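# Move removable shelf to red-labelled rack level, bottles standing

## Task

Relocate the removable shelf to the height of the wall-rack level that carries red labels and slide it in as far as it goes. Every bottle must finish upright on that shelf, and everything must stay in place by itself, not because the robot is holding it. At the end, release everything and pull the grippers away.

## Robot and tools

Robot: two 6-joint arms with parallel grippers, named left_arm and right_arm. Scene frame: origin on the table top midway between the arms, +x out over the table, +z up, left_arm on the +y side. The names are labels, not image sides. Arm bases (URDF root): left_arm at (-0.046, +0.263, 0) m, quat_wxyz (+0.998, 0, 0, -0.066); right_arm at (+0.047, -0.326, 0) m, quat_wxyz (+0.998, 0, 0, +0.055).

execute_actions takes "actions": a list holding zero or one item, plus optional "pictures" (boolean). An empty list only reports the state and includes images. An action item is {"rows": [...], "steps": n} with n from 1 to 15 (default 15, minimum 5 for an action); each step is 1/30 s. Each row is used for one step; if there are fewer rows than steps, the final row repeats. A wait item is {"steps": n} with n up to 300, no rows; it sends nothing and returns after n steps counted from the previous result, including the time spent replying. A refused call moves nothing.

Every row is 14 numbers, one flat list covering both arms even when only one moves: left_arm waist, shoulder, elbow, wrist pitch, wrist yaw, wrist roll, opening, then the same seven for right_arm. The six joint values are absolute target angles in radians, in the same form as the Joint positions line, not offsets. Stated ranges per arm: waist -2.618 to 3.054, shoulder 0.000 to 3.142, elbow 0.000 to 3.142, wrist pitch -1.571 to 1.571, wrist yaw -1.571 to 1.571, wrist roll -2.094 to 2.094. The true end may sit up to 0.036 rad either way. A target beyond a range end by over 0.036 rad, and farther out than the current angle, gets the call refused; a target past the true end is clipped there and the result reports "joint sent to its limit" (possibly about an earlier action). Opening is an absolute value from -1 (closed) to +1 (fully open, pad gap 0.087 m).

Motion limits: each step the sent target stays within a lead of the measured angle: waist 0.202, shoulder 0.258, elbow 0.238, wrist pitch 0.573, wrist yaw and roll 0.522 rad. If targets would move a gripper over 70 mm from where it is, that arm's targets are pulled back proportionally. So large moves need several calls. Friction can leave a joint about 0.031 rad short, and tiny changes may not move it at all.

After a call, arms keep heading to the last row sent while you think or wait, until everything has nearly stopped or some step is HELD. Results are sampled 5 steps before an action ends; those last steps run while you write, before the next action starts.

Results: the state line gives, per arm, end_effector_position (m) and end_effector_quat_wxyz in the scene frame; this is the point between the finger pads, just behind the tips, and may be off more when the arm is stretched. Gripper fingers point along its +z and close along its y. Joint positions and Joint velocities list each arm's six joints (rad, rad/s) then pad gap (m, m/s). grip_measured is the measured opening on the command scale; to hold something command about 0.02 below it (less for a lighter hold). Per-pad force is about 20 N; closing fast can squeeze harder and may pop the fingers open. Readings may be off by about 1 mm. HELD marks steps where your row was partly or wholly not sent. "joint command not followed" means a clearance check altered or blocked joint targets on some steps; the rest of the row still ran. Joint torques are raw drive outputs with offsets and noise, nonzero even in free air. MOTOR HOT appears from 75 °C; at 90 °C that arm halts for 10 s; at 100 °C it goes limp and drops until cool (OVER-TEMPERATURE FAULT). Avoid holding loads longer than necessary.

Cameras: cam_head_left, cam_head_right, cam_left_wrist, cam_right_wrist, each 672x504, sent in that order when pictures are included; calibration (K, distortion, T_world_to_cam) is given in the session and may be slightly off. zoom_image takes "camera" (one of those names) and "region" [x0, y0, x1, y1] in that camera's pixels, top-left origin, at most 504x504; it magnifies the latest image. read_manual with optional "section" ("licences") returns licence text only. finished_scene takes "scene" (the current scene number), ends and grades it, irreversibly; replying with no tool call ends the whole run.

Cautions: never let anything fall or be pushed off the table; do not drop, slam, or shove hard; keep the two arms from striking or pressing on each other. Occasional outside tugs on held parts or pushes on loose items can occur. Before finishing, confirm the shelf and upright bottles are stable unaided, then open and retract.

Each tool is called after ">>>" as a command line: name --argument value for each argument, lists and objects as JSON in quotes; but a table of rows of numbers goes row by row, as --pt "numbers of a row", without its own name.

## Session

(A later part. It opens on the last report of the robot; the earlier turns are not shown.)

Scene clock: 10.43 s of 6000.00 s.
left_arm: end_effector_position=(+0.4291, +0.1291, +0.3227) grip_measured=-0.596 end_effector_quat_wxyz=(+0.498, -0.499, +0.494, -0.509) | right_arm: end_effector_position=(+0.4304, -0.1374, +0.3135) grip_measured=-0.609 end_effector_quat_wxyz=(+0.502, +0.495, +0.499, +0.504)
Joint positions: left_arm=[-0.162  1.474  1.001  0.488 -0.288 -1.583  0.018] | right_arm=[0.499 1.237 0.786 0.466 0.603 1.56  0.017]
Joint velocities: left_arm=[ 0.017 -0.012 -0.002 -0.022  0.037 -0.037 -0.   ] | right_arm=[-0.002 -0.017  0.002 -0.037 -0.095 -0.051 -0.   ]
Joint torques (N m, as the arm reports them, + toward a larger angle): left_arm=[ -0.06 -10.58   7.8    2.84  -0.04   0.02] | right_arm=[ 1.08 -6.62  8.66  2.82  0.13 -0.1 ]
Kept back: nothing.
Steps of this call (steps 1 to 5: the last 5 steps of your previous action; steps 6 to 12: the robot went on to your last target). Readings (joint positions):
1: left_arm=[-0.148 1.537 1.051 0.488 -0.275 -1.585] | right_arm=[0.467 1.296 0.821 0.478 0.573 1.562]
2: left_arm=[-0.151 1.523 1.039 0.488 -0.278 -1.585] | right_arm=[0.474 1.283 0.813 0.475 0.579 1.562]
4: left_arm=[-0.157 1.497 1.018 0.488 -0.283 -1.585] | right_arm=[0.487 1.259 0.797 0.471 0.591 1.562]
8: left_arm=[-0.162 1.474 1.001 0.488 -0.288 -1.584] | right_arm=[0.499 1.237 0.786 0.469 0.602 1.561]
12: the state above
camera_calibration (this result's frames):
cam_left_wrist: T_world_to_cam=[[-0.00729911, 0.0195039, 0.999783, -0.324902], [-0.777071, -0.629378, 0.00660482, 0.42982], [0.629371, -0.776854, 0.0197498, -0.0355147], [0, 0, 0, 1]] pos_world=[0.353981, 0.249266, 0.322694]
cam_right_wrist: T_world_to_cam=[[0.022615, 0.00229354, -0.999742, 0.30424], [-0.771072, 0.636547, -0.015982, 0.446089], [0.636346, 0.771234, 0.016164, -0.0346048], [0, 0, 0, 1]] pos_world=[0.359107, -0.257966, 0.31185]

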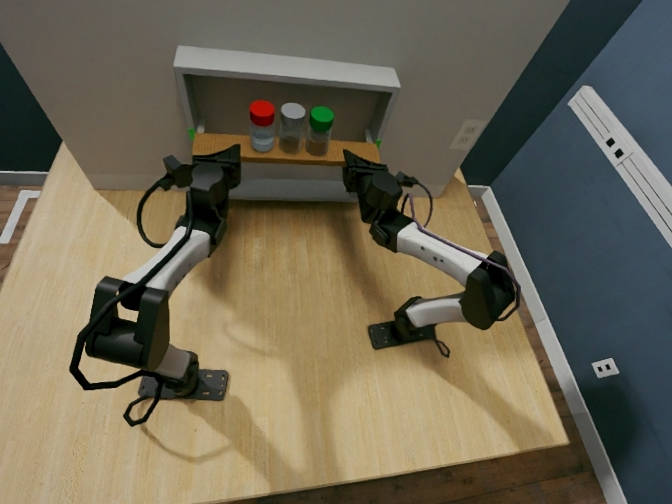

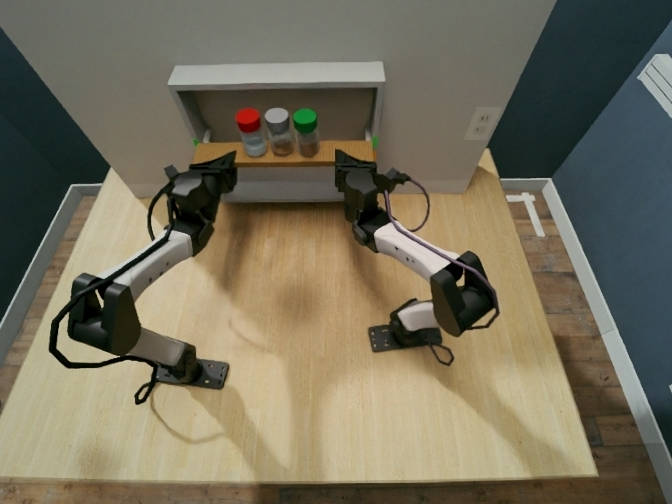

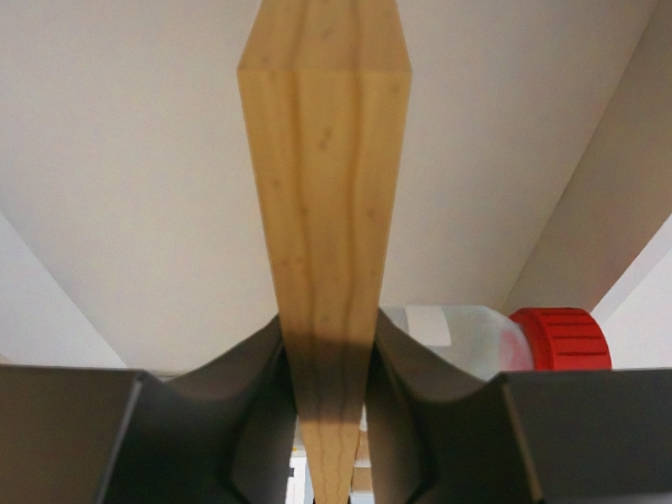

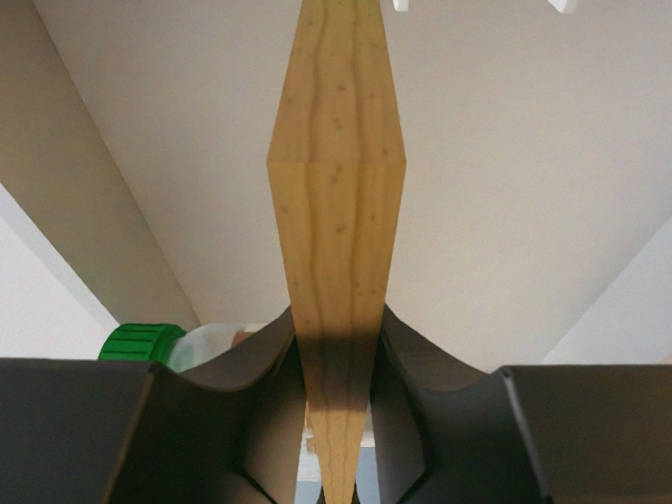

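>>> execute_actions --actions '[{"rows":[ [-0.166,1.436,1.0096,0.625,-0.292,-1.589,-0.64,0.506,1.210,0.7898,0.595,0.612,1.568,-0.65], [-0.162,1.446,1.0047,0.645,-0.289,-1.589,-0.64,0.501,1.219,0.7845,0.622,0.607,1.568,-0.65], [-0.162,1.457,0.9974,0.6679,-0.289,-1.589,-0.64,0.501,1.2263,0.7765,0.6504,0.607,1.568,-0.65], [-0.162,1.4599,0.9879,0.6828,-0.289,-1.589,-0.64,0.501,1.2294,0.7659,0.6670,0.607,1.568,-0.65], [-0.162,1.4636,0.9767,0.6983,-0.289,-1.589,-0.64,0.501,1.2335,0.7536,0.6842,0.607,1.568,-0.65], [-0.162,1.4675,0.9657,0.7134,-0.289,-1.589,-0.64,0.501,1.2379,0.7414,0.7011,0.607,1.568,-0.65], [-0.162,1.4718,0.9545,0.7286,-0.289,-1.589,-0.64,0.501,1.2428,0.7291,0.7183,0.607,1.568,-0.65], [-0.162,1.4763,0.9439,0.7439,-0.289,-1.589,-0.64,0.501,1.2480,0.7173,0.7355,0.607,1.568,-0.65], [-0.162,1.4810,0.9333,0.7593,-0.289,-1.589,-0.64,0.501,1.2534,0.7057,0.7530,0.607,1.568,-0.65], [-0.162,1.4859,0.9230,0.7748,-0.289,-1.589,-0.64,0.501,1.2593,0.6942,0.7707,0.607,1.568,-0.65], [-0.162,1.4911,0.9128,0.7908,-0.289,-1.589,-0.64,0.501,1.2655,0.6829,0.7889,0.607,1.568,-0.65], [-0.162,1.4966,0.9028,0.8064,-0.289,-1.589,-0.64,0.501,1.2720,0.6718,0.8069,0.607,1.568,-0.65], [-0.162,1.5025,0.8927,0.8222,-0.289,-1.589,-0.64,0.501,1.2791,0.6606,0.8251,0.607,1.568,-0.65], [-0.162,1.5085,0.8830,0.8380,-0.289,-1.589,-0.64,0.501,1.2863,0.6499,0.8434,0.607,1.568,-0.65], [-0.162,1.5147,0.8735,0.8540,-0.289,-1.589,-0.64,0.501,1.2939,0.6393,0.8620,0.607,1.568,-0.65]],"steps":15}]'

>>> execute_actions --actions '[{"rows":[ [-0.162,1.5212,0.8642,0.8704,-0.289,-1.589,-0.64,0.501,1.3018,0.6289,0.8811,0.607,1.568,-0.65], [-0.162,1.5279,0.8550,0.8865,-0.289,-1.589,-0.64,0.501,1.3101,0.6187,0.9000,0.607,1.568,-0.65], [-0.162,1.5351,0.8457,0.9027,-0.289,-1.589,-0.64,0.501,1.3190,0.6084,0.9191,0.607,1.568,-0.65], [-0.162,1.5424,0.8369,0.9190,-0.289,-1.589,-0.64,0.501,1.3280,0.5985,0.9383,0.607,1.568,-0.65], [-0.162,1.5499,0.8282,0.9353,-0.289,-1.589,-0.64,0.501,1.3374,0.5888,0.9577,0.607,1.568,-0.65], [-0.162,1.5577,0.8197,0.9518,-0.289,-1.589,-0.64,0.501,1.3471,0.5793,0.9772,0.607,1.568,-0.65], [-0.162,1.5657,0.8114,0.9688,-0.289,-1.589,-0.64,0.501,1.3572,0.5700,0.9975,0.607,1.568,-0.65], [-0.162,1.5740,0.8032,0.9854,-0.289,-1.589,-0.64,0.501,1.3676,0.5608,1.0174,0.607,1.568,-0.65], [-0.162,1.5828,0.7950,1.0021,-0.289,-1.589,-0.64,0.501,1.3786,0.5516,1.0375,0.607,1.568,-0.65], [-0.162,1.5916,0.7872,1.0163,-0.289,-1.589,-0.64,0.501,1.3897,0.5428,1.0546,0.607,1.568,-0.65], [-0.162,1.6006,0.7795,1.0269,-0.289,-1.589,-0.64,0.501,1.4012,0.5342,1.0675,0.607,1.568,-0.65], [-0.162,1.6084,0.7732,1.0340,-0.289,-1.589,-0.64,0.501,1.4111,0.5271,1.0761,0.607,1.568,-0.65], [-0.162,1.6144,0.7685,1.0376,-0.289,-1.589,-0.64,0.501,1.4188,0.5218,1.0804,0.607,1.568,-0.65], [-0.162,1.6185,0.7654,1.0376,-0.289,-1.589,-0.64,0.501,1.4239,0.5183,1.0804,0.607,1.568,-0.65], [-0.162,1.6205,0.7639,1.0376,-0.289,-1.589,-0.64,0.501,1.4265,0.5166,1.0804,0.607,1.568,-0.65]],"steps":15}]'

>>> execute_actions --actions '[{"steps":12}]' --pictures true

Scene clock: 13.23 s of 6000.00 s.
left_arm: end_effector_position=(+0.4269, +0.1291, +0.3070) grip_measured=-0.596 end_effector_quat_wxyz=(+0.502, -0.493, +0.491, -0.514) | right_arm: end_effector_position=(+0.4292, -0.1374, +0.2967) grip_measured=-0.609 end_effector_quat_wxyz=(+0.503, +0.492, +0.493, +0.511)
Joint positions: left_arm=[-0.162  1.488  0.932  0.59  -0.285 -1.575  0.018] | right_arm=[0.5   1.257 0.711 0.582 0.6   1.557 0.017]
Joint velocities: left_arm=[-0.027  0.188 -0.33   0.432  0.007  0.022 -0.001] | right_arm=[-0.007  0.178 -0.344  0.374 -0.066 -0.066  0.   ]
Joint torques (N m, as the arm reports them, + toward a larger angle): left_arm=[ 0.51 -7.94  7.71  2.83  0.    0.02] | right_arm=[ 0.08 -4.7   8.35  2.96  0.12 -0.04]
Steps of this call (steps 1 to 30: the robot went on to your last target; steps 31 to 74: nothing new was sent; steps 75 to 84: the first 10 steps of this action). Readings (joint positions):
75: left_arm=[-0.162 1.474 1.001 0.488 -0.288 -1.583] | right_arm=[0.500 1.237 0.786 0.466 0.604 1.560]
76: left_arm=[-0.162 1.474 1.000 0.491 -0.288 -1.583] | right_arm=[0.500 1.237 0.785 0.469 0.604 1.560]
78: left_arm=[-0.162 1.474 0.990 0.511 -0.288 -1.582] | right_arm=[0.500 1.237 0.775 0.489 0.603 1.559]
82: left_arm=[-0.162 1.477 0.953 0.562 -0.285 -1.576] | right_arm=[0.500 1.247 0.735 0.550 0.600 1.557]
84: the state above

Scene clock: 13.73 s of 6000.00 s.
left_arm: end_effector_position=(+0.4285, +0.1300, +0.2464) grip_measured=-0.596 end_effector_quat_wxyz=(+0.499, -0.499, +0.494, -0.507) | right_arm: end_effector_position=(+0.4302, -0.1367, +0.2366) grip_measured=-0.609 end_effector_quat_wxyz=(+0.502, +0.493, +0.499, +0.505)
Joint positions: left_arm=[-0.162  1.593  0.789  0.817 -0.292 -1.58   0.018] | right_arm=[0.5   1.382 0.553 0.846 0.6   1.559 0.017]
Joint velocities: left_arm=[ 0.007  0.232 -0.217  0.476  0.051  0.051  0.   ] | right_arm=[-0.002  0.281 -0.256  0.608 -0.022 -0.037  0.001]
Joint torques (N m, as the arm reports them, + toward a larger angle): left_arm=[ 0.53 -8.63  7.32  2.93  0.1   0.03] | right_arm=[ 0.07 -5.26  7.71  2.99  0.1  -0.04]
Steps of this call (steps 1 to 5: the last 5 steps of your previous action; steps 6 to 15: the first 10 steps of this action). Readings (joint positions):
6: left_arm=[-0.162 1.529 0.866 0.672 -0.290 -1.578] | right_arm=[0.500 1.302 0.638 0.676 0.600 1.557]
7: left_arm=[-0.162 1.535 0.856 0.687 -0.290 -1.579] | right_arm=[0.500 1.310 0.628 0.692 0.600 1.558]
9: left_arm=[-0.162 1.549 0.838 0.718 -0.291 -1.580] | right_arm=[0.500 1.326 0.608 0.729 0.600 1.559]
13: left_arm=[-0.162 1.577 0.805 0.783 -0.292 -1.580] | right_arm=[0.500 1.361 0.571 0.806 0.600 1.559]
15: the state above

Scene clock: 14.13 s of 6000.00 s.
left_arm: end_effector_position=(+0.4287, +0.1301, +0.2230) grip_measured=-0.596 end_effector_quat_wxyz=(+0.496, -0.504, +0.497, -0.503) | right_arm: end_effector_position=(+0.4301, -0.1368, +0.2138) grip_measured=-0.609 end_effector_quat_wxyz=(+0.500, +0.495, +0.504, +0.501)
Joint positions: left_arm=[-0.162  1.644  0.748  0.894 -0.293 -1.585  0.018] | right_arm=[0.5   1.443 0.507 0.937 0.6   1.563 0.017]
Joint velocities: left_arm=[-0.002 -0.007  0.002  0.125 -0.081 -0.037 -0.   ] | right_arm=[ 0.002  0.002  0.017  0.125 -0.022 -0.022 -0.   ]
Joint torques (N m, as the arm reports them, + toward a larger angle): left_arm=[ 0.51 -9.48  7.29  2.94  0.08  0.07] | right_arm=[ 0.12 -5.87  7.75  2.97  0.13 -0.12]
Kept back: nothing.
Steps of this call (steps 1 to 5: the last 5 steps of your previous action; steps 6 to 12: the robot went on to your last target). Readings (joint positions):
1: left_arm=[-0.162 1.601 0.781 0.833 -0.293 -1.580] | right_arm=[0.500 1.392 0.545 0.865 0.600 1.559]
2: left_arm=[-0.162 1.609 0.774 0.847 -0.293 -1.580] | right_arm=[0.500 1.403 0.537 0.882 0.600 1.559]
4: left_arm=[-0.162 1.625 0.762 0.867 -0.293 -1.580] | right_arm=[0.500 1.423 0.523 0.908 0.600 1.559]
8: left_arm=[-0.162 1.643 0.749 0.881 -0.293 -1.584] | right_arm=[0.500 1.442 0.508 0.925 0.600 1.563]
12: the state above
camera_calibration (this result's frames):
cam_left_wrist: T_world_to_cam=[[0.00941792, 0.016732, 0.999816, -0.232125], [-0.773744, -0.633246, 0.0178858, 0.427415], [0.633429, -0.773769, 0.00698241, -0.0318025], [0, 0, 0, 1]] pos_world=[0.353041, 0.249935, 0.224659]
cam_right_wrist: T_world_to_cam=[[0.0113552, -0.00286638, -0.999931, 0.208761], [-0.773414, 0.633812, -0.0105997, 0.443351], [0.633799, 0.773482, 0.00498016, -0.0294644], [0, 0, 0, 1]] pos_world=[0.359198, -0.257613, 0.213592]

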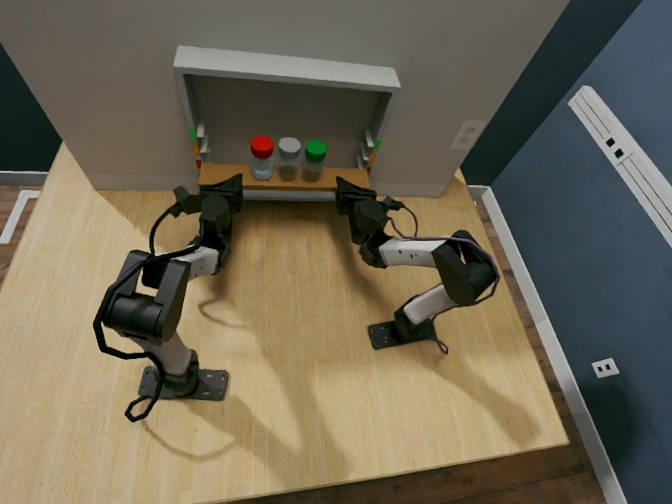

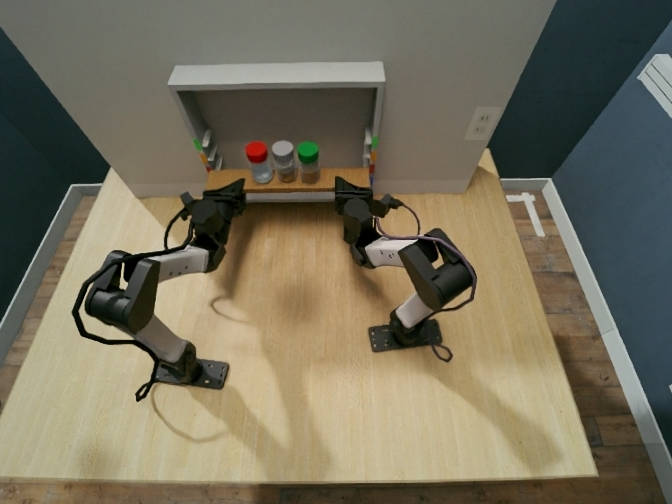

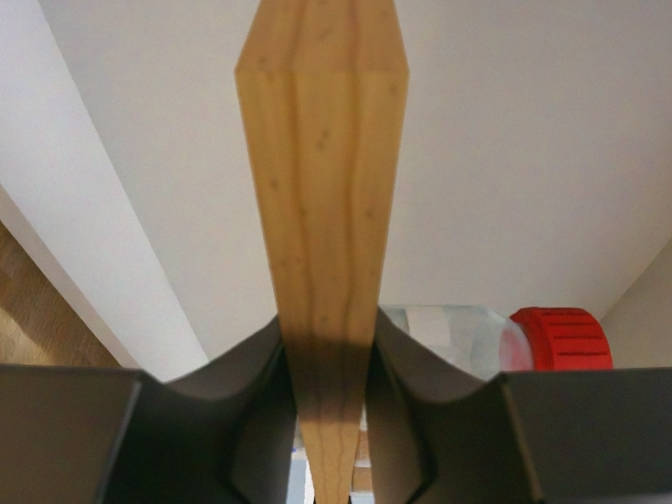

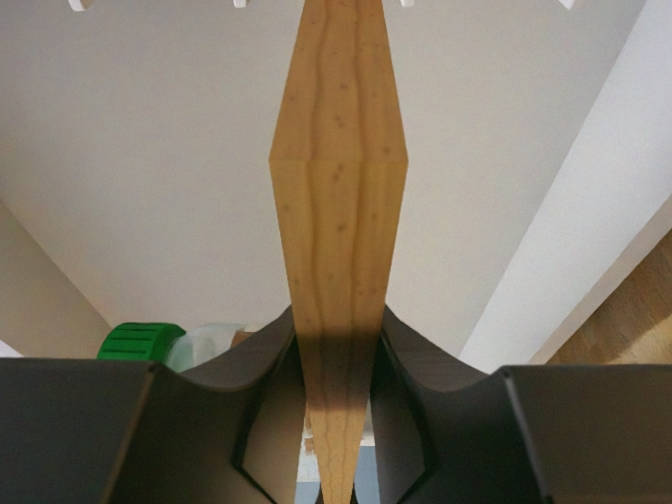

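>>> execute_actions --actions '[{"rows":[ [-0.157,1.6215,0.790,1.030,-0.284,-1.589,-0.64,0.493,1.4275,0.545,1.081,0.594,1.568,-0.65], [-0.1518,1.6280,0.815,1.020,-0.2801,-1.589,-0.64,0.4838,1.4340,0.570,1.0816,0.5797,1.568,-0.65], [-0.1497,1.6382,0.8292,1.010,-0.2768,-1.589,-0.64,0.4786,1.4446,0.5804,1.0823,0.5729,1.568,-0.65], [-0.1468,1.6500,0.8440,1.003,-0.2735,-1.589,-0.64,0.4717,1.4567,0.5920,1.0831,0.5660,1.568,-0.65], [-0.1439,1.6618,0.8588,1.001,-0.2702,-1.589,-0.64,0.4647,1.4688,0.6036,1.0839,0.5591,1.568,-0.65], [-0.1410,1.6736,0.8736,0.9986,-0.2670,-1.589,-0.64,0.4578,1.4808,0.6152,1.0846,0.5523,1.568,-0.65], [-0.1382,1.6854,0.8884,0.9962,-0.2637,-1.589,-0.64,0.4509,1.4929,0.6268,1.0854,0.5454,1.568,-0.65], [-0.1353,1.6971,0.9032,0.9939,-0.2604,-1.589,-0.64,0.4439,1.5050,0.6384,1.0862,0.5386,1.568,-0.65], [-0.1324,1.7089,0.9180,0.9916,-0.2571,-1.589,-0.64,0.4370,1.5170,0.6500,1.0869,0.5317,1.568,-0.65], [-0.1295,1.7207,0.9328,0.9893,-0.2538,-1.589,-0.64,0.4300,1.5291,0.6616,1.0877,0.5249,1.568,-0.65], [-0.1266,1.7325,0.9476,0.9870,-0.2506,-1.589,-0.64,0.4231,1.5412,0.6732,1.0885,0.5180,1.568,-0.65], [-0.1238,1.7443,0.9624,0.9846,-0.2477,-1.589,-0.64,0.4162,1.5533,0.6848,1.0891,0.5120,1.568,-0.65], [-0.1212,1.7546,0.9754,0.9826,-0.2456,-1.589,-0.64,0.4101,1.5638,0.6950,1.0896,0.5077,1.568,-0.65], [-0.1194,1.7620,0.9846,0.9812,-0.244,-1.589,-0.64,0.4058,1.5714,0.7022,1.090,0.5043,1.568,-0.65], [-0.118,1.7679,0.992,0.980,-0.244,-1.589,-0.64,0.4023,1.5774,0.708,1.090,0.5043,1.568,-0.65]],"steps":15}]'

>>> execute_actions --actions '[{"steps":12}]' --pictures true

Scene clock: 16.17 s of 6000.00 s.
left_arm: end_effector_position=(+0.4541, +0.1304, +0.2342) grip_measured=-0.596 end_effector_quat_wxyz=(+0.503, -0.497, +0.491, -0.509) | right_arm: end_effector_position=(+0.4549, -0.1365, +0.2228) grip_measured=-0.609 end_effector_quat_wxyz=(+0.504, +0.495, +0.494, +0.507)
Joint positions: left_arm=[-0.141  1.717  0.855  0.886 -0.274 -1.577  0.018] | right_arm=[0.453 1.52  0.591 0.955 0.561 1.562 0.017]
Joint velocities: left_arm=[ 0.085  0.354  0.452 -0.051  0.125  0.022  0.   ] | right_arm=[-0.188  0.349  0.32   0.051 -0.198  0.007 -0.   ]
Joint torques (N m, as the arm reports them, + toward a larger angle): left_arm=[ 0.96 -9.82  9.8   2.78  0.09 -0.02] | right_arm=[-1.   -6.27 10.99  3.04  0.02 -0.1 ]
Steps of this call (steps 1 to 30: the robot went on to your last target; steps 31 to 51: nothing new was sent; steps 52 to 61: the first 10 steps of this action). Readings (joint positions):
52: left_arm=[-0.162 1.644 0.748 0.904 -0.293 -1.583] | right_arm=[0.500 1.443 0.507 0.946 0.600 1.563]
53: left_arm=[-0.162 1.644 0.749 0.903 -0.293 -1.583] | right_arm=[0.499 1.443 0.507 0.946 0.599 1.563]
55: left_arm=[-0.159 1.651 0.763 0.897 -0.290 -1.582] | right_arm=[0.493 1.451 0.517 0.946 0.595 1.563]
59: left_arm=[-0.148 1.693 0.825 0.890 -0.281 -1.578] | right_arm=[0.467 1.495 0.567 0.952 0.574 1.562]
61: the state above

Scene clock: 16.57 s of 6000.00 s.
left_arm: end_effector_position=(+0.4753, +0.1301, +0.2295) grip_measured=-0.596 end_effector_quat_wxyz=(+0.501, -0.498, +0.495, -0.506) | right_arm: end_effector_position=(+0.4759, -0.1362, +0.2187) grip_measured=-0.609 end_effector_quat_wxyz=(+0.502, +0.494, +0.498, +0.505)
Joint positions: left_arm=[-0.124  1.792  0.938  0.868 -0.255 -1.576  0.018] | right_arm=[0.413 1.595 0.654 0.958 0.518 1.562 0.017]
Joint velocities: left_arm=[ 0.012 -0.017 -0.012 -0.007 -0.007 -0.007 -0.001] | right_arm=[-0.017  0.007  0.012  0.007 -0.066  0.007 -0.002]
Joint torques (N m, as the arm reports them, + toward a larger angle): left_arm=[  1.1  -11.05  10.16   2.8    0.16  -0.01] | right_arm=[-1.18 -7.26 11.3   3.15 -0.12 -0.11]
Kept back: nothing.
Steps of this call (steps 1 to 5: the last 5 steps of your previous action; steps 6 to 12: the robot went on to your last target). Readings (joint positions):
1: left_arm=[-0.138 1.730 0.870 0.884 -0.271 -1.576] | right_arm=[0.446 1.532 0.603 0.956 0.554 1.562]
2: left_arm=[-0.135 1.742 0.885 0.882 -0.268 -1.576] | right_arm=[0.439 1.545 0.614 0.957 0.547 1.562]
4: left_arm=[-0.130 1.766 0.912 0.877 -0.262 -1.576] | right_arm=[0.427 1.569 0.636 0.958 0.535 1.562]
8: left_arm=[-0.125 1.791 0.937 0.870 -0.255 -1.576] | right_arm=[0.414 1.594 0.654 0.958 0.520 1.562]
12: the state above
camera_calibration (this result's frames):
cam_left_wrist: T_world_to_cam=[[-0.00569925, 0.0116155, 0.999916, -0.231221], [-0.77411, -0.633044, 0.0029415, 0.466958], [0.633026, -0.774028, 0.0125995, -0.0623901], [0, 0, 0, 1]] pos_world=[0.399653, 0.249999, 0.230614]
cam_right_wrist: T_world_to_cam=[[0.024963, 0.00328561, -0.999683, 0.207473], [-0.771036, 0.63656, -0.0171613, 0.479178], [0.636302, 0.77122, 0.0184237, -0.0633712], [0, 0, 0, 1]] pos_world=[0.404608, -0.256834, 0.216798]

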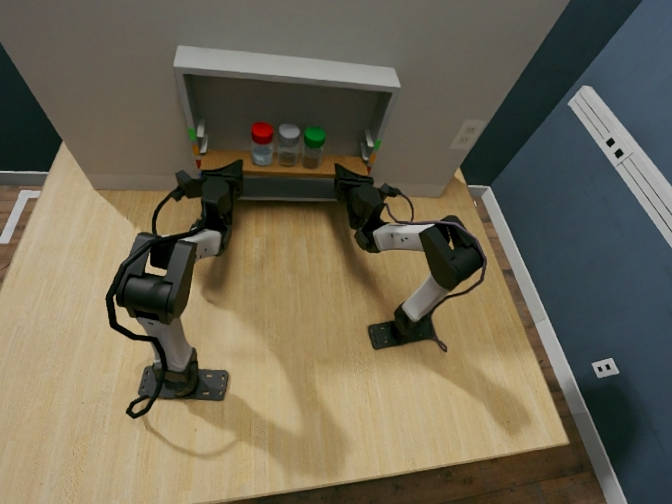

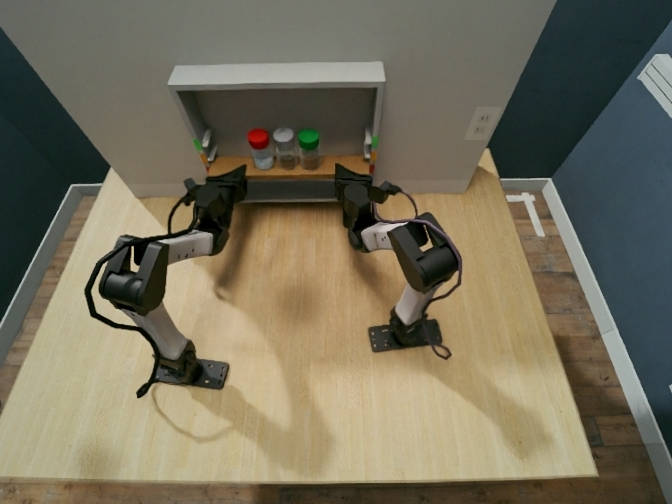

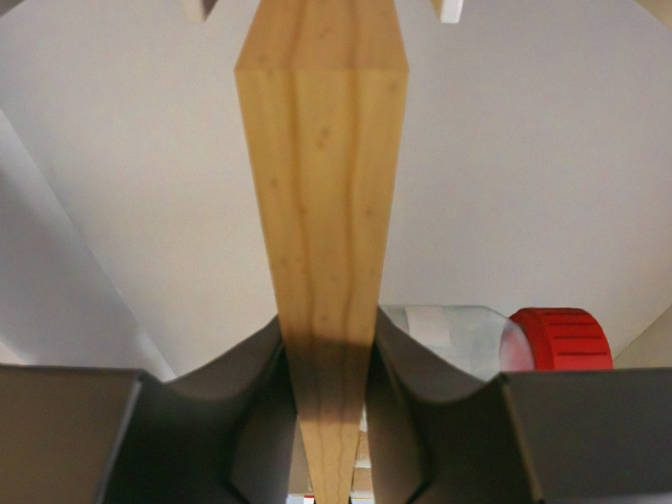

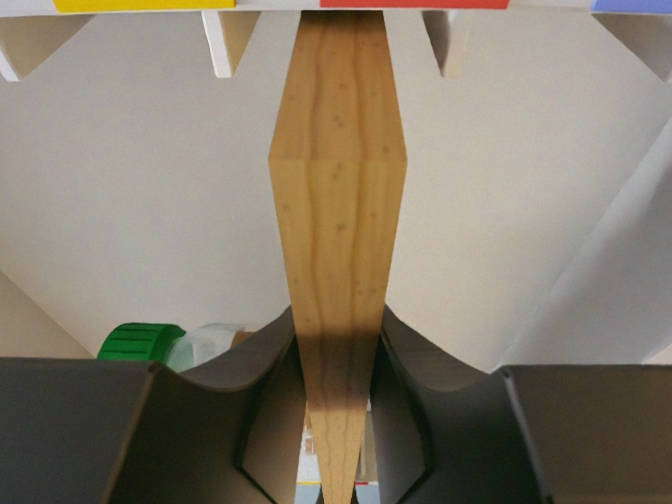

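>>> execute_actions --actions '[{"rows":[ [-0.1172,1.7727,0.9976,0.9778,-0.2412,-1.589,-0.64,0.4002,1.5823,0.7125,1.0907,0.4981,1.568,-0.65], [-0.1156,1.7824,1.0087,0.9759,-0.2387,-1.589,-0.64,0.3961,1.5920,0.7214,1.0914,0.4926,1.568,-0.65], [-0.1134,1.7952,1.0235,0.9740,-0.2363,-1.589,-0.64,0.3906,1.6051,0.7333,1.092,0.4871,1.568,-0.65], [-0.1113,1.8081,1.0383,0.9721,-0.2338,-1.589,-0.64,0.3851,1.6181,0.7452,1.0926,0.4816,1.568,-0.65], [-0.1091,1.8209,1.0531,0.9702,-0.2313,-1.589,-0.64,0.3796,1.6311,0.7570,1.0933,0.4761,1.568,-0.65], [-0.1069,1.8337,1.0679,0.9682,-0.2288,-1.589,-0.64,0.3741,1.6441,0.7689,1.0939,0.4706,1.568,-0.65], [-0.1048,1.8466,1.0827,0.9663,-0.2263,-1.589,-0.64,0.3686,1.6571,0.7808,1.0946,0.4651,1.568,-0.65], [-0.1026,1.8594,1.0975,0.9644,-0.2239,-1.589,-0.64,0.3631,1.6701,0.7927,1.0952,0.4596,1.568,-0.65], [-0.1005,1.8723,1.1123,0.9625,-0.2214,-1.589,-0.64,0.3576,1.6832,0.8046,1.0958,0.4541,1.568,-0.65], [-0.0983,1.8851,1.1271,0.9606,-0.2189,-1.589,-0.64,0.3521,1.6962,0.8165,1.0965,0.4486,1.568,-0.65], [-0.0961,1.8980,1.1419,0.9589,-0.2167,-1.589,-0.64,0.3466,1.7092,0.8284,1.097,0.4438,1.568,-0.65], [-0.0942,1.9092,1.1548,0.9577,-0.2152,-1.589,-0.64,0.3418,1.7206,0.8388,1.0974,0.4403,1.568,-0.65], [-0.0929,1.9173,1.1641,0.9567,-0.2139,-1.589,-0.64,0.3383,1.7287,0.8462,1.0978,0.4376,1.568,-0.65], [-0.0918,1.9237,1.1715,0.956,-0.213,-1.589,-0.64,0.3356,1.7352,0.8521,1.098,0.4355,1.568,-0.65], [-0.091,1.9285,1.177,0.956,-0.213,-1.589,-0.64,0.3335,1.7401,0.8566,1.098,0.4355,1.568,-0.65]],"steps":15}]'

>>> execute_actions --actions '[{"steps":12}]' --pictures true

Scene clock: 18.13 s of 6000.00 s.
left_arm: end_effector_position=(+0.5023, +0.1301, +0.2301) grip_measured=-0.596 end_effector_quat_wxyz=(+0.503, -0.497, +0.491, -0.509) | right_arm: end_effector_position=(+0.5031, -0.1360, +0.2185) grip_measured=-0.609 end_effector_quat_wxyz=(+0.504, +0.494, +0.495, +0.507)
Joint positions: left_arm=[-0.107  1.883  1.05   0.858 -0.24  -1.576  0.018] | right_arm=[0.373 1.688 0.745 0.967 0.481 1.562 0.017]
Joint velocities: left_arm=[ 0.056  0.398  0.427 -0.066  0.081 -0.007  0.001] | right_arm=[-0.159  0.388  0.325 -0.037 -0.212 -0.081 -0.   ]
Joint torques (N m, as the arm reports them, + toward a larger angle): left_arm=[  0.94 -12.08  10.08   2.85   0.21  -0.03] | right_arm=[-1.19 -7.8  10.9   3.11 -0.06 -0.12]
Steps of this call (steps 1 to 30: the robot went on to your last target; steps 31 to 37: nothing new was sent; steps 38 to 47: the first 10 steps of this action). Readings (joint positions):
38: left_arm=[-0.124 1.792 0.938 0.868 -0.255 -1.576] | right_arm=[0.413 1.595 0.654 0.958 0.517 1.562]
39: left_arm=[-0.124 1.793 0.940 0.867 -0.255 -1.576] | right_arm=[0.413 1.596 0.656 0.958 0.517 1.562]
41: left_arm=[-0.121 1.805 0.958 0.864 -0.253 -1.576] | right_arm=[0.406 1.611 0.671 0.959 0.511 1.562]
45: left_arm=[-0.112 1.856 1.020 0.861 -0.245 -1.576] | right_arm=[0.384 1.661 0.721 0.965 0.492 1.562]
47: the state above

Scene clock: 18.53 s of 6000.00 s.
left_arm: end_effector_position=(+0.5209, +0.1301, +0.2185) grip_measured=-0.596 end_effector_quat_wxyz=(+0.498, -0.501, +0.496, -0.505) | right_arm: end_effector_position=(+0.5210, -0.1358, +0.2084) grip_measured=-0.609 end_effector_quat_wxyz=(+0.501, +0.495, +0.501, +0.502)
Joint positions: left_arm=[-0.096  1.958  1.121  0.843 -0.226 -1.58   0.018] | right_arm=[0.346 1.759 0.8   0.968 0.449 1.562 0.017]
Joint velocities: left_arm=[-0.017 -0.007 -0.002 -0.037 -0.066 -0.022  0.   ] | right_arm=[-0.007 -0.002 -0.017 -0.007  0.022  0.007 -0.   ]
Joint torques (N m, as the arm reports them, + toward a larger angle): left_arm=[  0.87 -13.14  10.48   2.79   0.17   0.05] | right_arm=[-1.28 -8.75 11.6   3.1  -0.13 -0.09]
Kept back: nothing.
Steps of this call (steps 1 to 5: the last 5 steps of your previous action; steps 6 to 12: the robot went on to your last target). Readings (joint positions):
1: left_arm=[-0.106 1.897 1.064 0.856 -0.238 -1.576] | right_arm=[0.367 1.701 0.757 0.967 0.475 1.562]
2: left_arm=[-0.103 1.910 1.079 0.854 -0.235 -1.576] | right_arm=[0.362 1.715 0.768 0.967 0.470 1.562]
4: left_arm=[-0.100 1.934 1.103 0.849 -0.232 -1.576] | right_arm=[0.353 1.739 0.787 0.967 0.460 1.562]
8: left_arm=[-0.096 1.957 1.121 0.844 -0.227 -1.579] | right_arm=[0.346 1.759 0.800 0.968 0.450 1.562]
12: the state above
camera_calibration (this result's frames):
cam_left_wrist: T_world_to_cam=[[0.000902806, 0.0138778, 0.999903, -0.223665], [-0.774094, -0.632999, 0.00948438, 0.500803], [0.633069, -0.774028, 0.0101712, -0.0906624], [0, 0, 0, 1]] pos_world=[0.445266, 0.249936, 0.219816]
cam_right_wrist: T_world_to_cam=[[0.0176407, -0.00159118, -0.999843, 0.199234], [-0.771877, 0.635603, -0.0146301, 0.513245], [0.635527, 0.772014, 0.0099843, -0.0899646], [0, 0, 0, 1]] pos_world=[0.449823, -0.256449, 0.20761]

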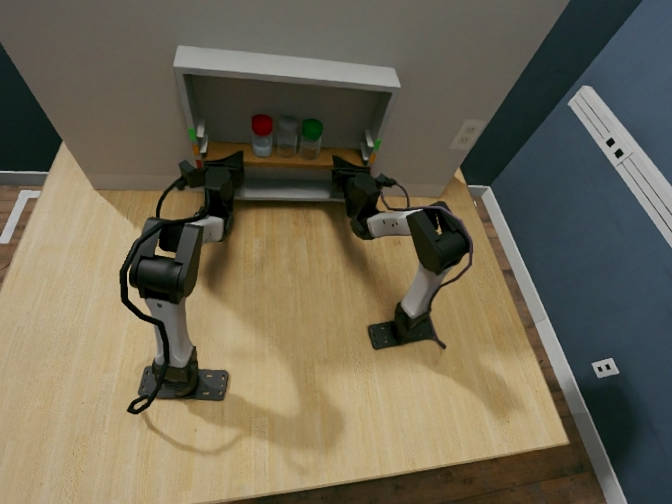

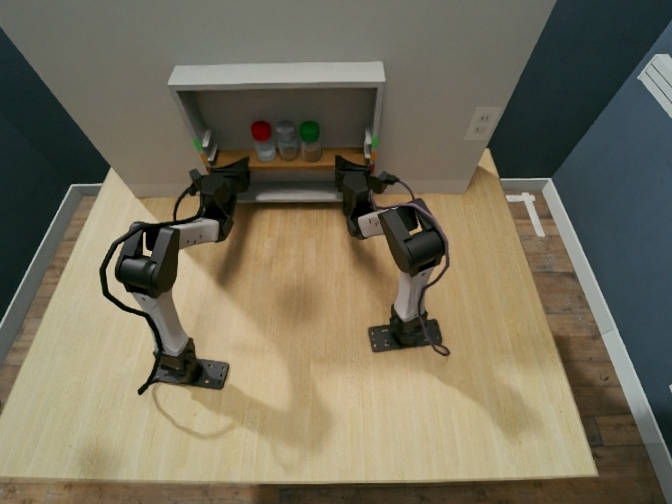

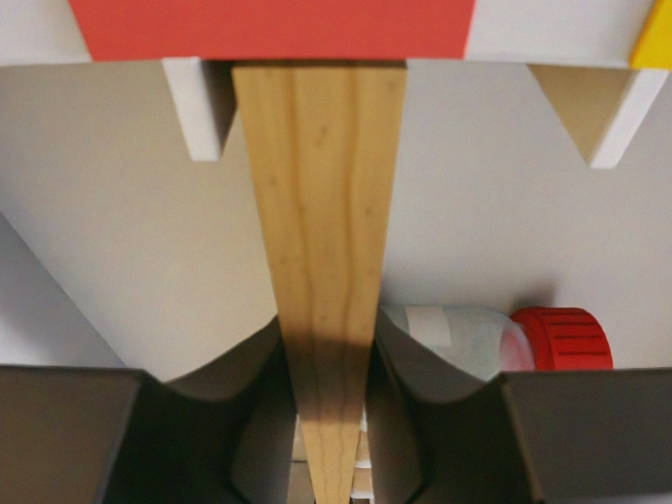

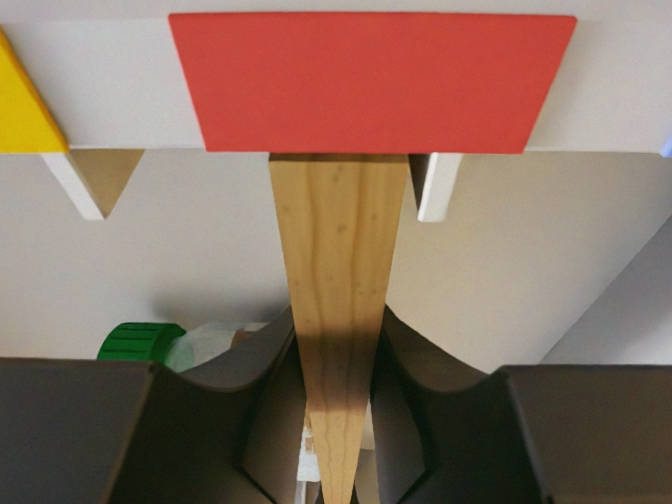

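>>> execute_actions --actions '[{"rows":[ [-0.0907,1.9305,1.179,0.9556,-0.2127,-1.589,-0.64,0.3325,1.7426,0.8588,1.098,0.4345,1.568,-0.65], [-0.0904,1.9325,1.181,0.9552,-0.2124,-1.589,-0.64,0.3315,1.7451,0.8610,1.098,0.4335,1.568,-0.65], [-0.0901,1.9345,1.183,0.9548,-0.2121,-1.589,-0.64,0.3305,1.7476,0.8632,1.098,0.4325,1.568,-0.65], [-0.0898,1.9365,1.185,0.9544,-0.2118,-1.589,-0.64,0.3295,1.7501,0.8654,1.098,0.4315,1.568,-0.65], [-0.0895,1.9385,1.187,0.954,-0.2115,-1.589,-0.64,0.3285,1.7526,0.8676,1.098,0.4305,1.568,-0.65], [-0.0892,1.9405,1.189,0.954,-0.2112,-1.589,-0.64,0.3275,1.7551,0.8698,1.098,0.4295,1.568,-0.65]],"steps":15}]' --pictures true

Scene clock: 19.23 s of 6000.00 s.
left_arm: end_effector_position=(+0.5220, +0.1303, +0.2196) grip_measured=-0.596 end_effector_quat_wxyz=(+0.498, -0.500, +0.496, -0.506) | right_arm: end_effector_position=(+0.5214, -0.1356, +0.2083) grip_measured=-0.609 end_effector_quat_wxyz=(+0.501, +0.495, +0.501, +0.503)
Joint positions: left_arm=[-0.094  1.96   1.127  0.841 -0.224 -1.581  0.018] | right_arm=[0.346 1.761 0.801 0.97  0.448 1.562 0.017]
Joint velocities: left_arm=[ 0.002  0.002 -0.032  0.081  0.007 -0.066  0.   ] | right_arm=[ 0.012 -0.002 -0.032 -0.081  0.022 -0.007 -0.   ]
Joint torques (N m, as the arm reports them, + toward a larger angle): left_arm=[  0.79 -12.36  10.81   2.82   0.21   0.02] | right_arm=[-1.68 -7.82 12.55  3.11 -0.18 -0.08]
Steps of this call (steps 1 to 11: the robot went on to your last target; steps 12 to 21: the first 10 steps of this action). Readings (joint positions):
12: left_arm=[-0.096 1.958 1.121 0.843 -0.226 -1.581] | right_arm=[0.346 1.759 0.800 0.968 0.449 1.562]
13: left_arm=[-0.096 1.958 1.121 0.843 -0.226 -1.581] | right_arm=[0.346 1.759 0.800 0.968 0.449 1.562]
15: left_arm=[-0.096 1.958 1.122 0.843 -0.226 -1.581] | right_arm=[0.346 1.760 0.800 0.968 0.449 1.562]
19: left_arm=[-0.094 1.960 1.127 0.841 -0.224 -1.581] | right_arm=[0.346 1.761 0.801 0.970 0.448 1.562]
21: the state above
camera_calibration (this result's frames):
cam_left_wrist: T_world_to_cam=[[-0.000942732, 0.0146687, 0.999892, -0.223914], [-0.774837, -0.632103, 0.00854258, 0.502204], [0.63216, -0.774745, 0.0119617, -0.0910393], [0, 0, 0, 1]] pos_world=[0.446466, 0.250197, 0.220688]
cam_right_wrist: T_world_to_cam=[[0.0183309, -0.00125007, -0.999831, 0.198772], [-0.772352, 0.635019, -0.0149542, 0.51365], [0.63493, 0.772496, 0.010675, -0.0901267], [0, 0, 0, 1]] pos_world=[0.450299, -0.256306, 0.207382]

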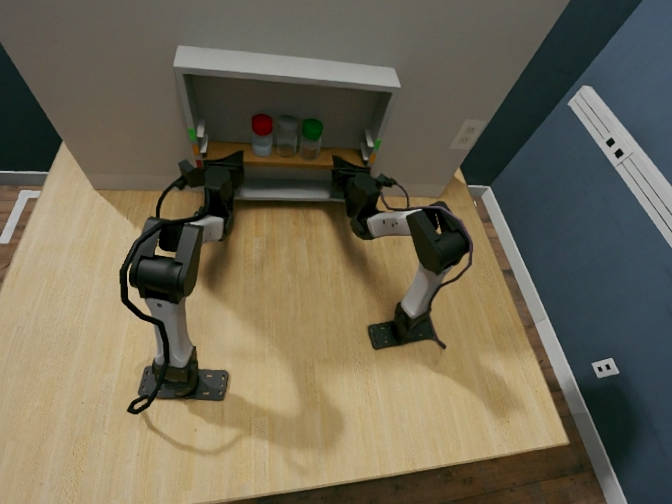

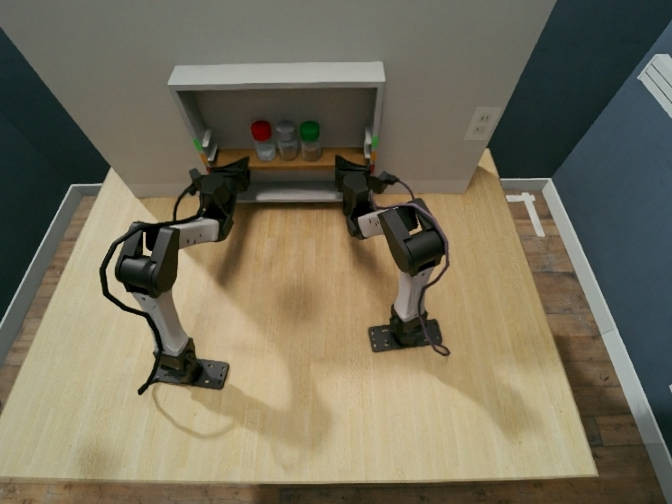

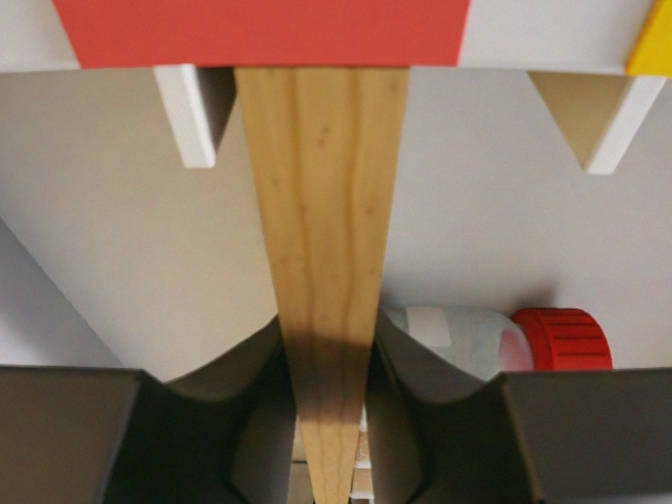

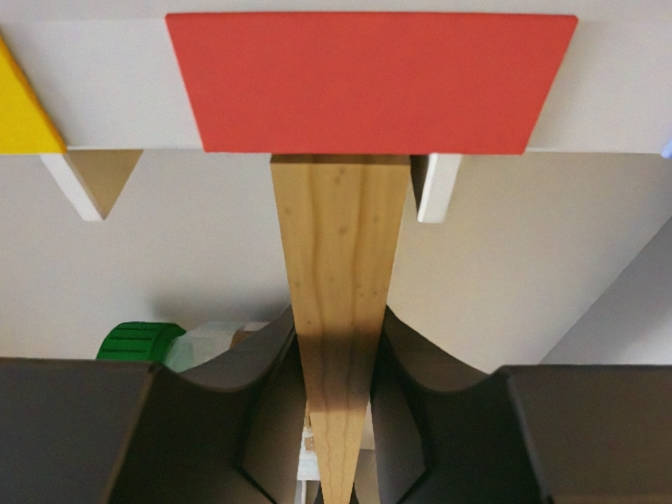

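>>> execute_actions --actions '[{"rows":[ [-0.090,1.941,1.178,0.956,-0.213,-1.589,-0.64,0.330,1.755,0.857,1.098,0.432,1.568,-0.65], [-0.0905,1.942,1.167,0.958,-0.215,-1.589,-0.64,0.332,1.755,0.845,1.097,0.435,1.568,-0.65], [-0.091,1.943,1.157,0.960,-0.217,-1.588,-0.64,0.334,1.755,0.834,1.096,0.438,1.567,-0.65], [-0.0915,1.944,1.148,0.960,-0.219,-1.587,-0.64,0.336,1.756,0.824,1.094,0.441,1.566,-0.65], [-0.092,1.946,1.141,0.960,-0.221,-1.586,-0.64,0.338,1.757,0.816,1.091,0.443,1.565,-0.65], [-0.0925,1.948,1.137,0.956,-0.222,-1.585,-0.64,0.340,1.758,0.811,1.086,0.445,1.565,-0.65], [-0.093,1.951,1.134,0.949,-0.223,-1.585,-0.64,0.341,1.760,0.808,1.078,0.446,1.565,-0.65], [-0.093,1.954,1.132,0.939,-0.223,-1.585,-0.64,0.342,1.762,0.806,1.067,0.447,1.565,-0.65], [-0.093,1.957,1.130,0.927,-0.223,-1.585,-0.64,0.342,1.764,0.805,1.054,0.447,1.565,-0.65], [-0.093,1.960,1.129,0.914,-0.223,-1.585,-0.64,0.342,1.766,0.804,1.041,0.447,1.565,-0.65], [-0.093,1.963,1.128,0.901,-0.223,-1.585,-0.64,0.342,1.768,0.803,1.028,0.447,1.565,-0.65], [-0.093,1.966,1.127,0.888,-0.223,-1.585,-0.64,0.342,1.770,0.803,1.015,0.447,1.565,-0.65], [-0.093,1.969,1.126,0.875,-0.223,-1.585,-0.64,0.342,1.771,0.803,1.002,0.447,1.565,-0.65], [-0.093,1.971,1.125,0.863,-0.223,-1.585,-0.64,0.342,1.772,0.803,0.989,0.447,1.565,-0.65], [-0.093,1.973,1.125,0.852,-0.223,-1.585,-0.64,0.342,1.773,0.803,0.978,0.447,1.565,-0.65]],"steps":15}]'

>>> execute_actions --actions '[{"steps":10}]' --pictures true

Scene clock: 20.23 s of 6000.00 s.
left_arm: end_effector_position=(+0.5219, +0.1303, +0.2169) grip_measured=-0.596 end_effector_quat_wxyz=(+0.497, -0.501, +0.497, -0.504) | right_arm: end_effector_position=(+0.5214, -0.1355, +0.2068) grip_measured=-0.609 end_effector_quat_wxyz=(+0.501, +0.495, +0.502, +0.502)
Joint positions: left_arm=[-0.094  1.962  1.124  0.841 -0.224 -1.581  0.018] | right_arm=[0.346 1.764 0.8   0.97  0.448 1.562 0.017]
Joint velocities: left_arm=[-0.002  0.042 -0.027 -0.022  0.007 -0.037  0.001] | right_arm=[-0.002  0.022  0.002 -0.037  0.022  0.037  0.   ]
Joint torques (N m, as the arm reports them, + toward a larger angle): left_arm=[  0.52 -11.23   6.77   2.46   0.01   0.04] | right_arm=[-0.33 -7.14  7.22  2.56  0.03 -0.14]
Steps of this call (steps 1 to 5: the last 5 steps of your previous action; steps 6 to 15: the robot went on to your last target; steps 16 to 20: nothing new was sent; steps 21 to 30: the first 10 steps of this action). Readings (joint positions):
21: left_arm=[-0.094 1.960 1.127 0.841 -0.223 -1.581] | right_arm=[0.346 1.761 0.801 0.970 0.448 1.562]
22: left_arm=[-0.094 1.960 1.127 0.841 -0.223 -1.581] | right_arm=[0.346 1.761 0.801 0.970 0.448 1.562]
24: left_arm=[-0.094 1.960 1.127 0.841 -0.223 -1.581] | right_arm=[0.346 1.761 0.801 0.970 0.448 1.562]
28: left_arm=[-0.094 1.961 1.126 0.841 -0.223 -1.581] | right_arm=[0.346 1.762 0.800 0.970 0.448 1.562]
30: the state above

Scene clock: 20.57 s of 6000.00 s.
left_arm: end_effector_position=(+0.5220, +0.1303, +0.2131) grip_measured=-0.596 end_effector_quat_wxyz=(+0.494, -0.504, +0.499, -0.503) | right_arm: end_effector_position=(+0.5213, -0.1356, +0.2038) grip_measured=-0.609 end_effector_quat_wxyz=(+0.500, +0.496, +0.505, +0.499)
Joint positions: left_arm=[-0.094  1.966  1.122  0.838 -0.224 -1.586  0.018] | right_arm=[0.346 1.766 0.798 0.966 0.448 1.562 0.017]
Joint velocities: left_arm=[ 0.012 -0.002 -0.012 -0.007 -0.007 -0.007 -0.001] | right_arm=[-0.002  0.002  0.002  0.022 -0.007  0.037 -0.   ]
Joint torques (N m, as the arm reports them, + toward a larger angle): left_arm=[  0.58 -10.36   6.47   1.86   0.04   0.14] | right_arm=[-0.34 -6.87  7.32  1.92 -0.01 -0.14]
Kept back: nothing.
Steps of this call (steps 1 to 5: the last 5 steps of your previous action; steps 6 to 10: the robot went on to your last target). Readings (joint positions):
1: left_arm=[-0.094 1.964 1.123 0.841 -0.224 -1.581] | right_arm=[0.346 1.764 0.799 0.969 0.448 1.562]
2: left_arm=[-0.094 1.966 1.122 0.839 -0.224 -1.583] | right_arm=[0.346 1.766 0.798 0.967 0.448 1.562]
4: left_arm=[-0.094 1.966 1.122 0.839 -0.224 -1.584] | right_arm=[0.346 1.766 0.798 0.967 0.448 1.562]
8: left_arm=[-0.094 1.966 1.122 0.838 -0.224 -1.586] | right_arm=[0.346 1.766 0.798 0.966 0.448 1.562]
10: the state above
camera_calibration (this result's frames):
cam_left_wrist: T_world_to_cam=[[0.0131957, 0.0163716, 0.999779, -0.224971], [-0.774636, -0.632073, 0.0205744, 0.49957], [0.63227, -0.774736, 0.00434142, -0.0893699], [0, 0, 0, 1]] pos_world=[0.446459, 0.250209, 0.215031]
cam_right_wrist: T_world_to_cam=[[0.00805348, -0.00553208, -0.999952, 0.199071], [-0.77248, 0.634964, -0.00973429, 0.512544], [0.634988, 0.772522, 0.000840247, -0.0880256], [0, 0, 0, 1]] pos_world=[0.450222, -0.256344, 0.204125]

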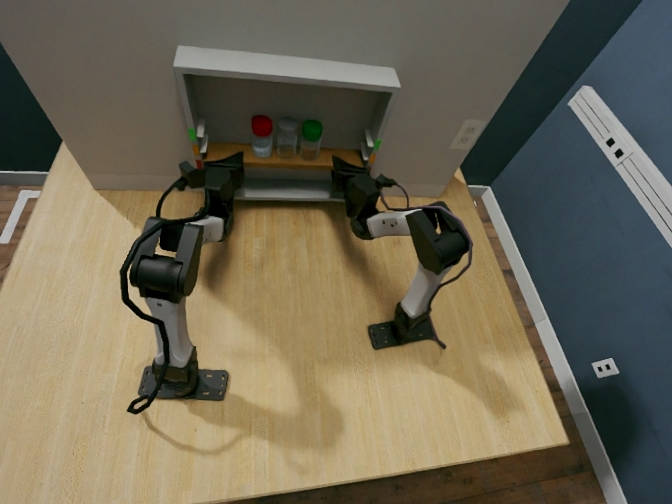

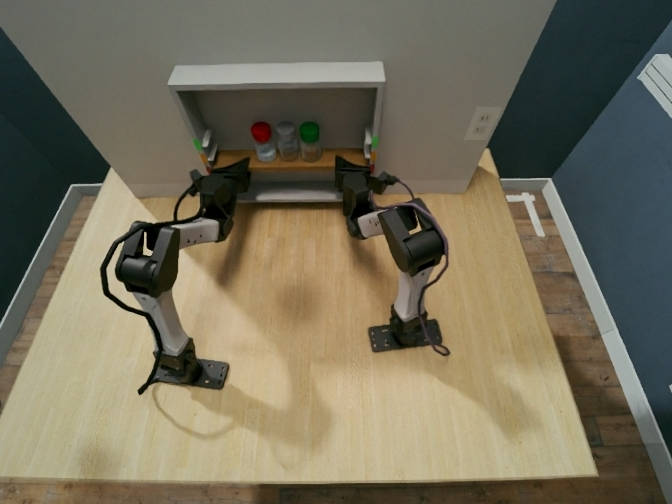

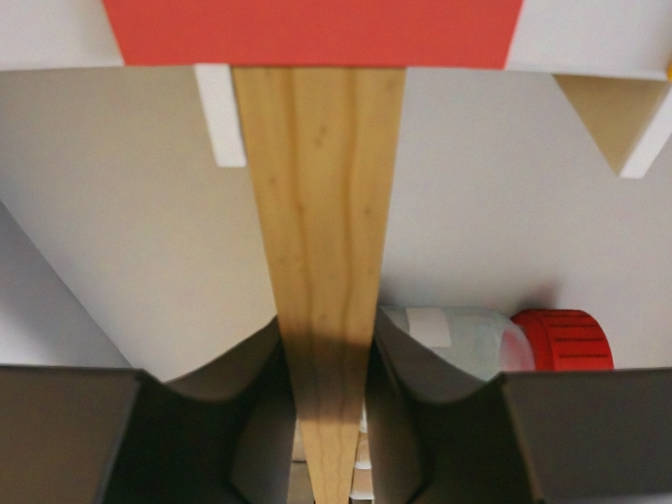

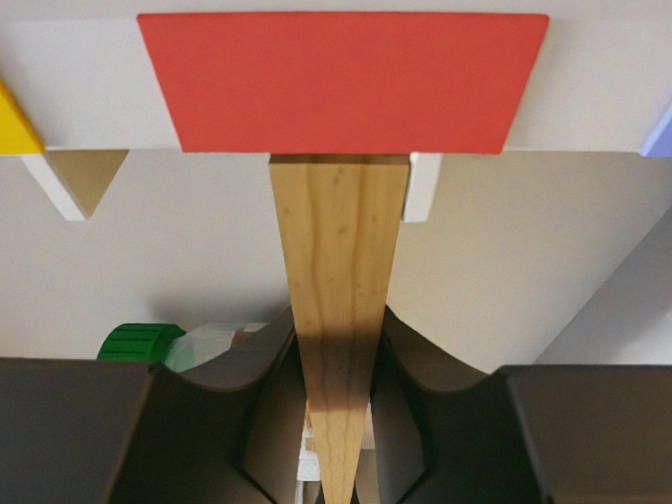

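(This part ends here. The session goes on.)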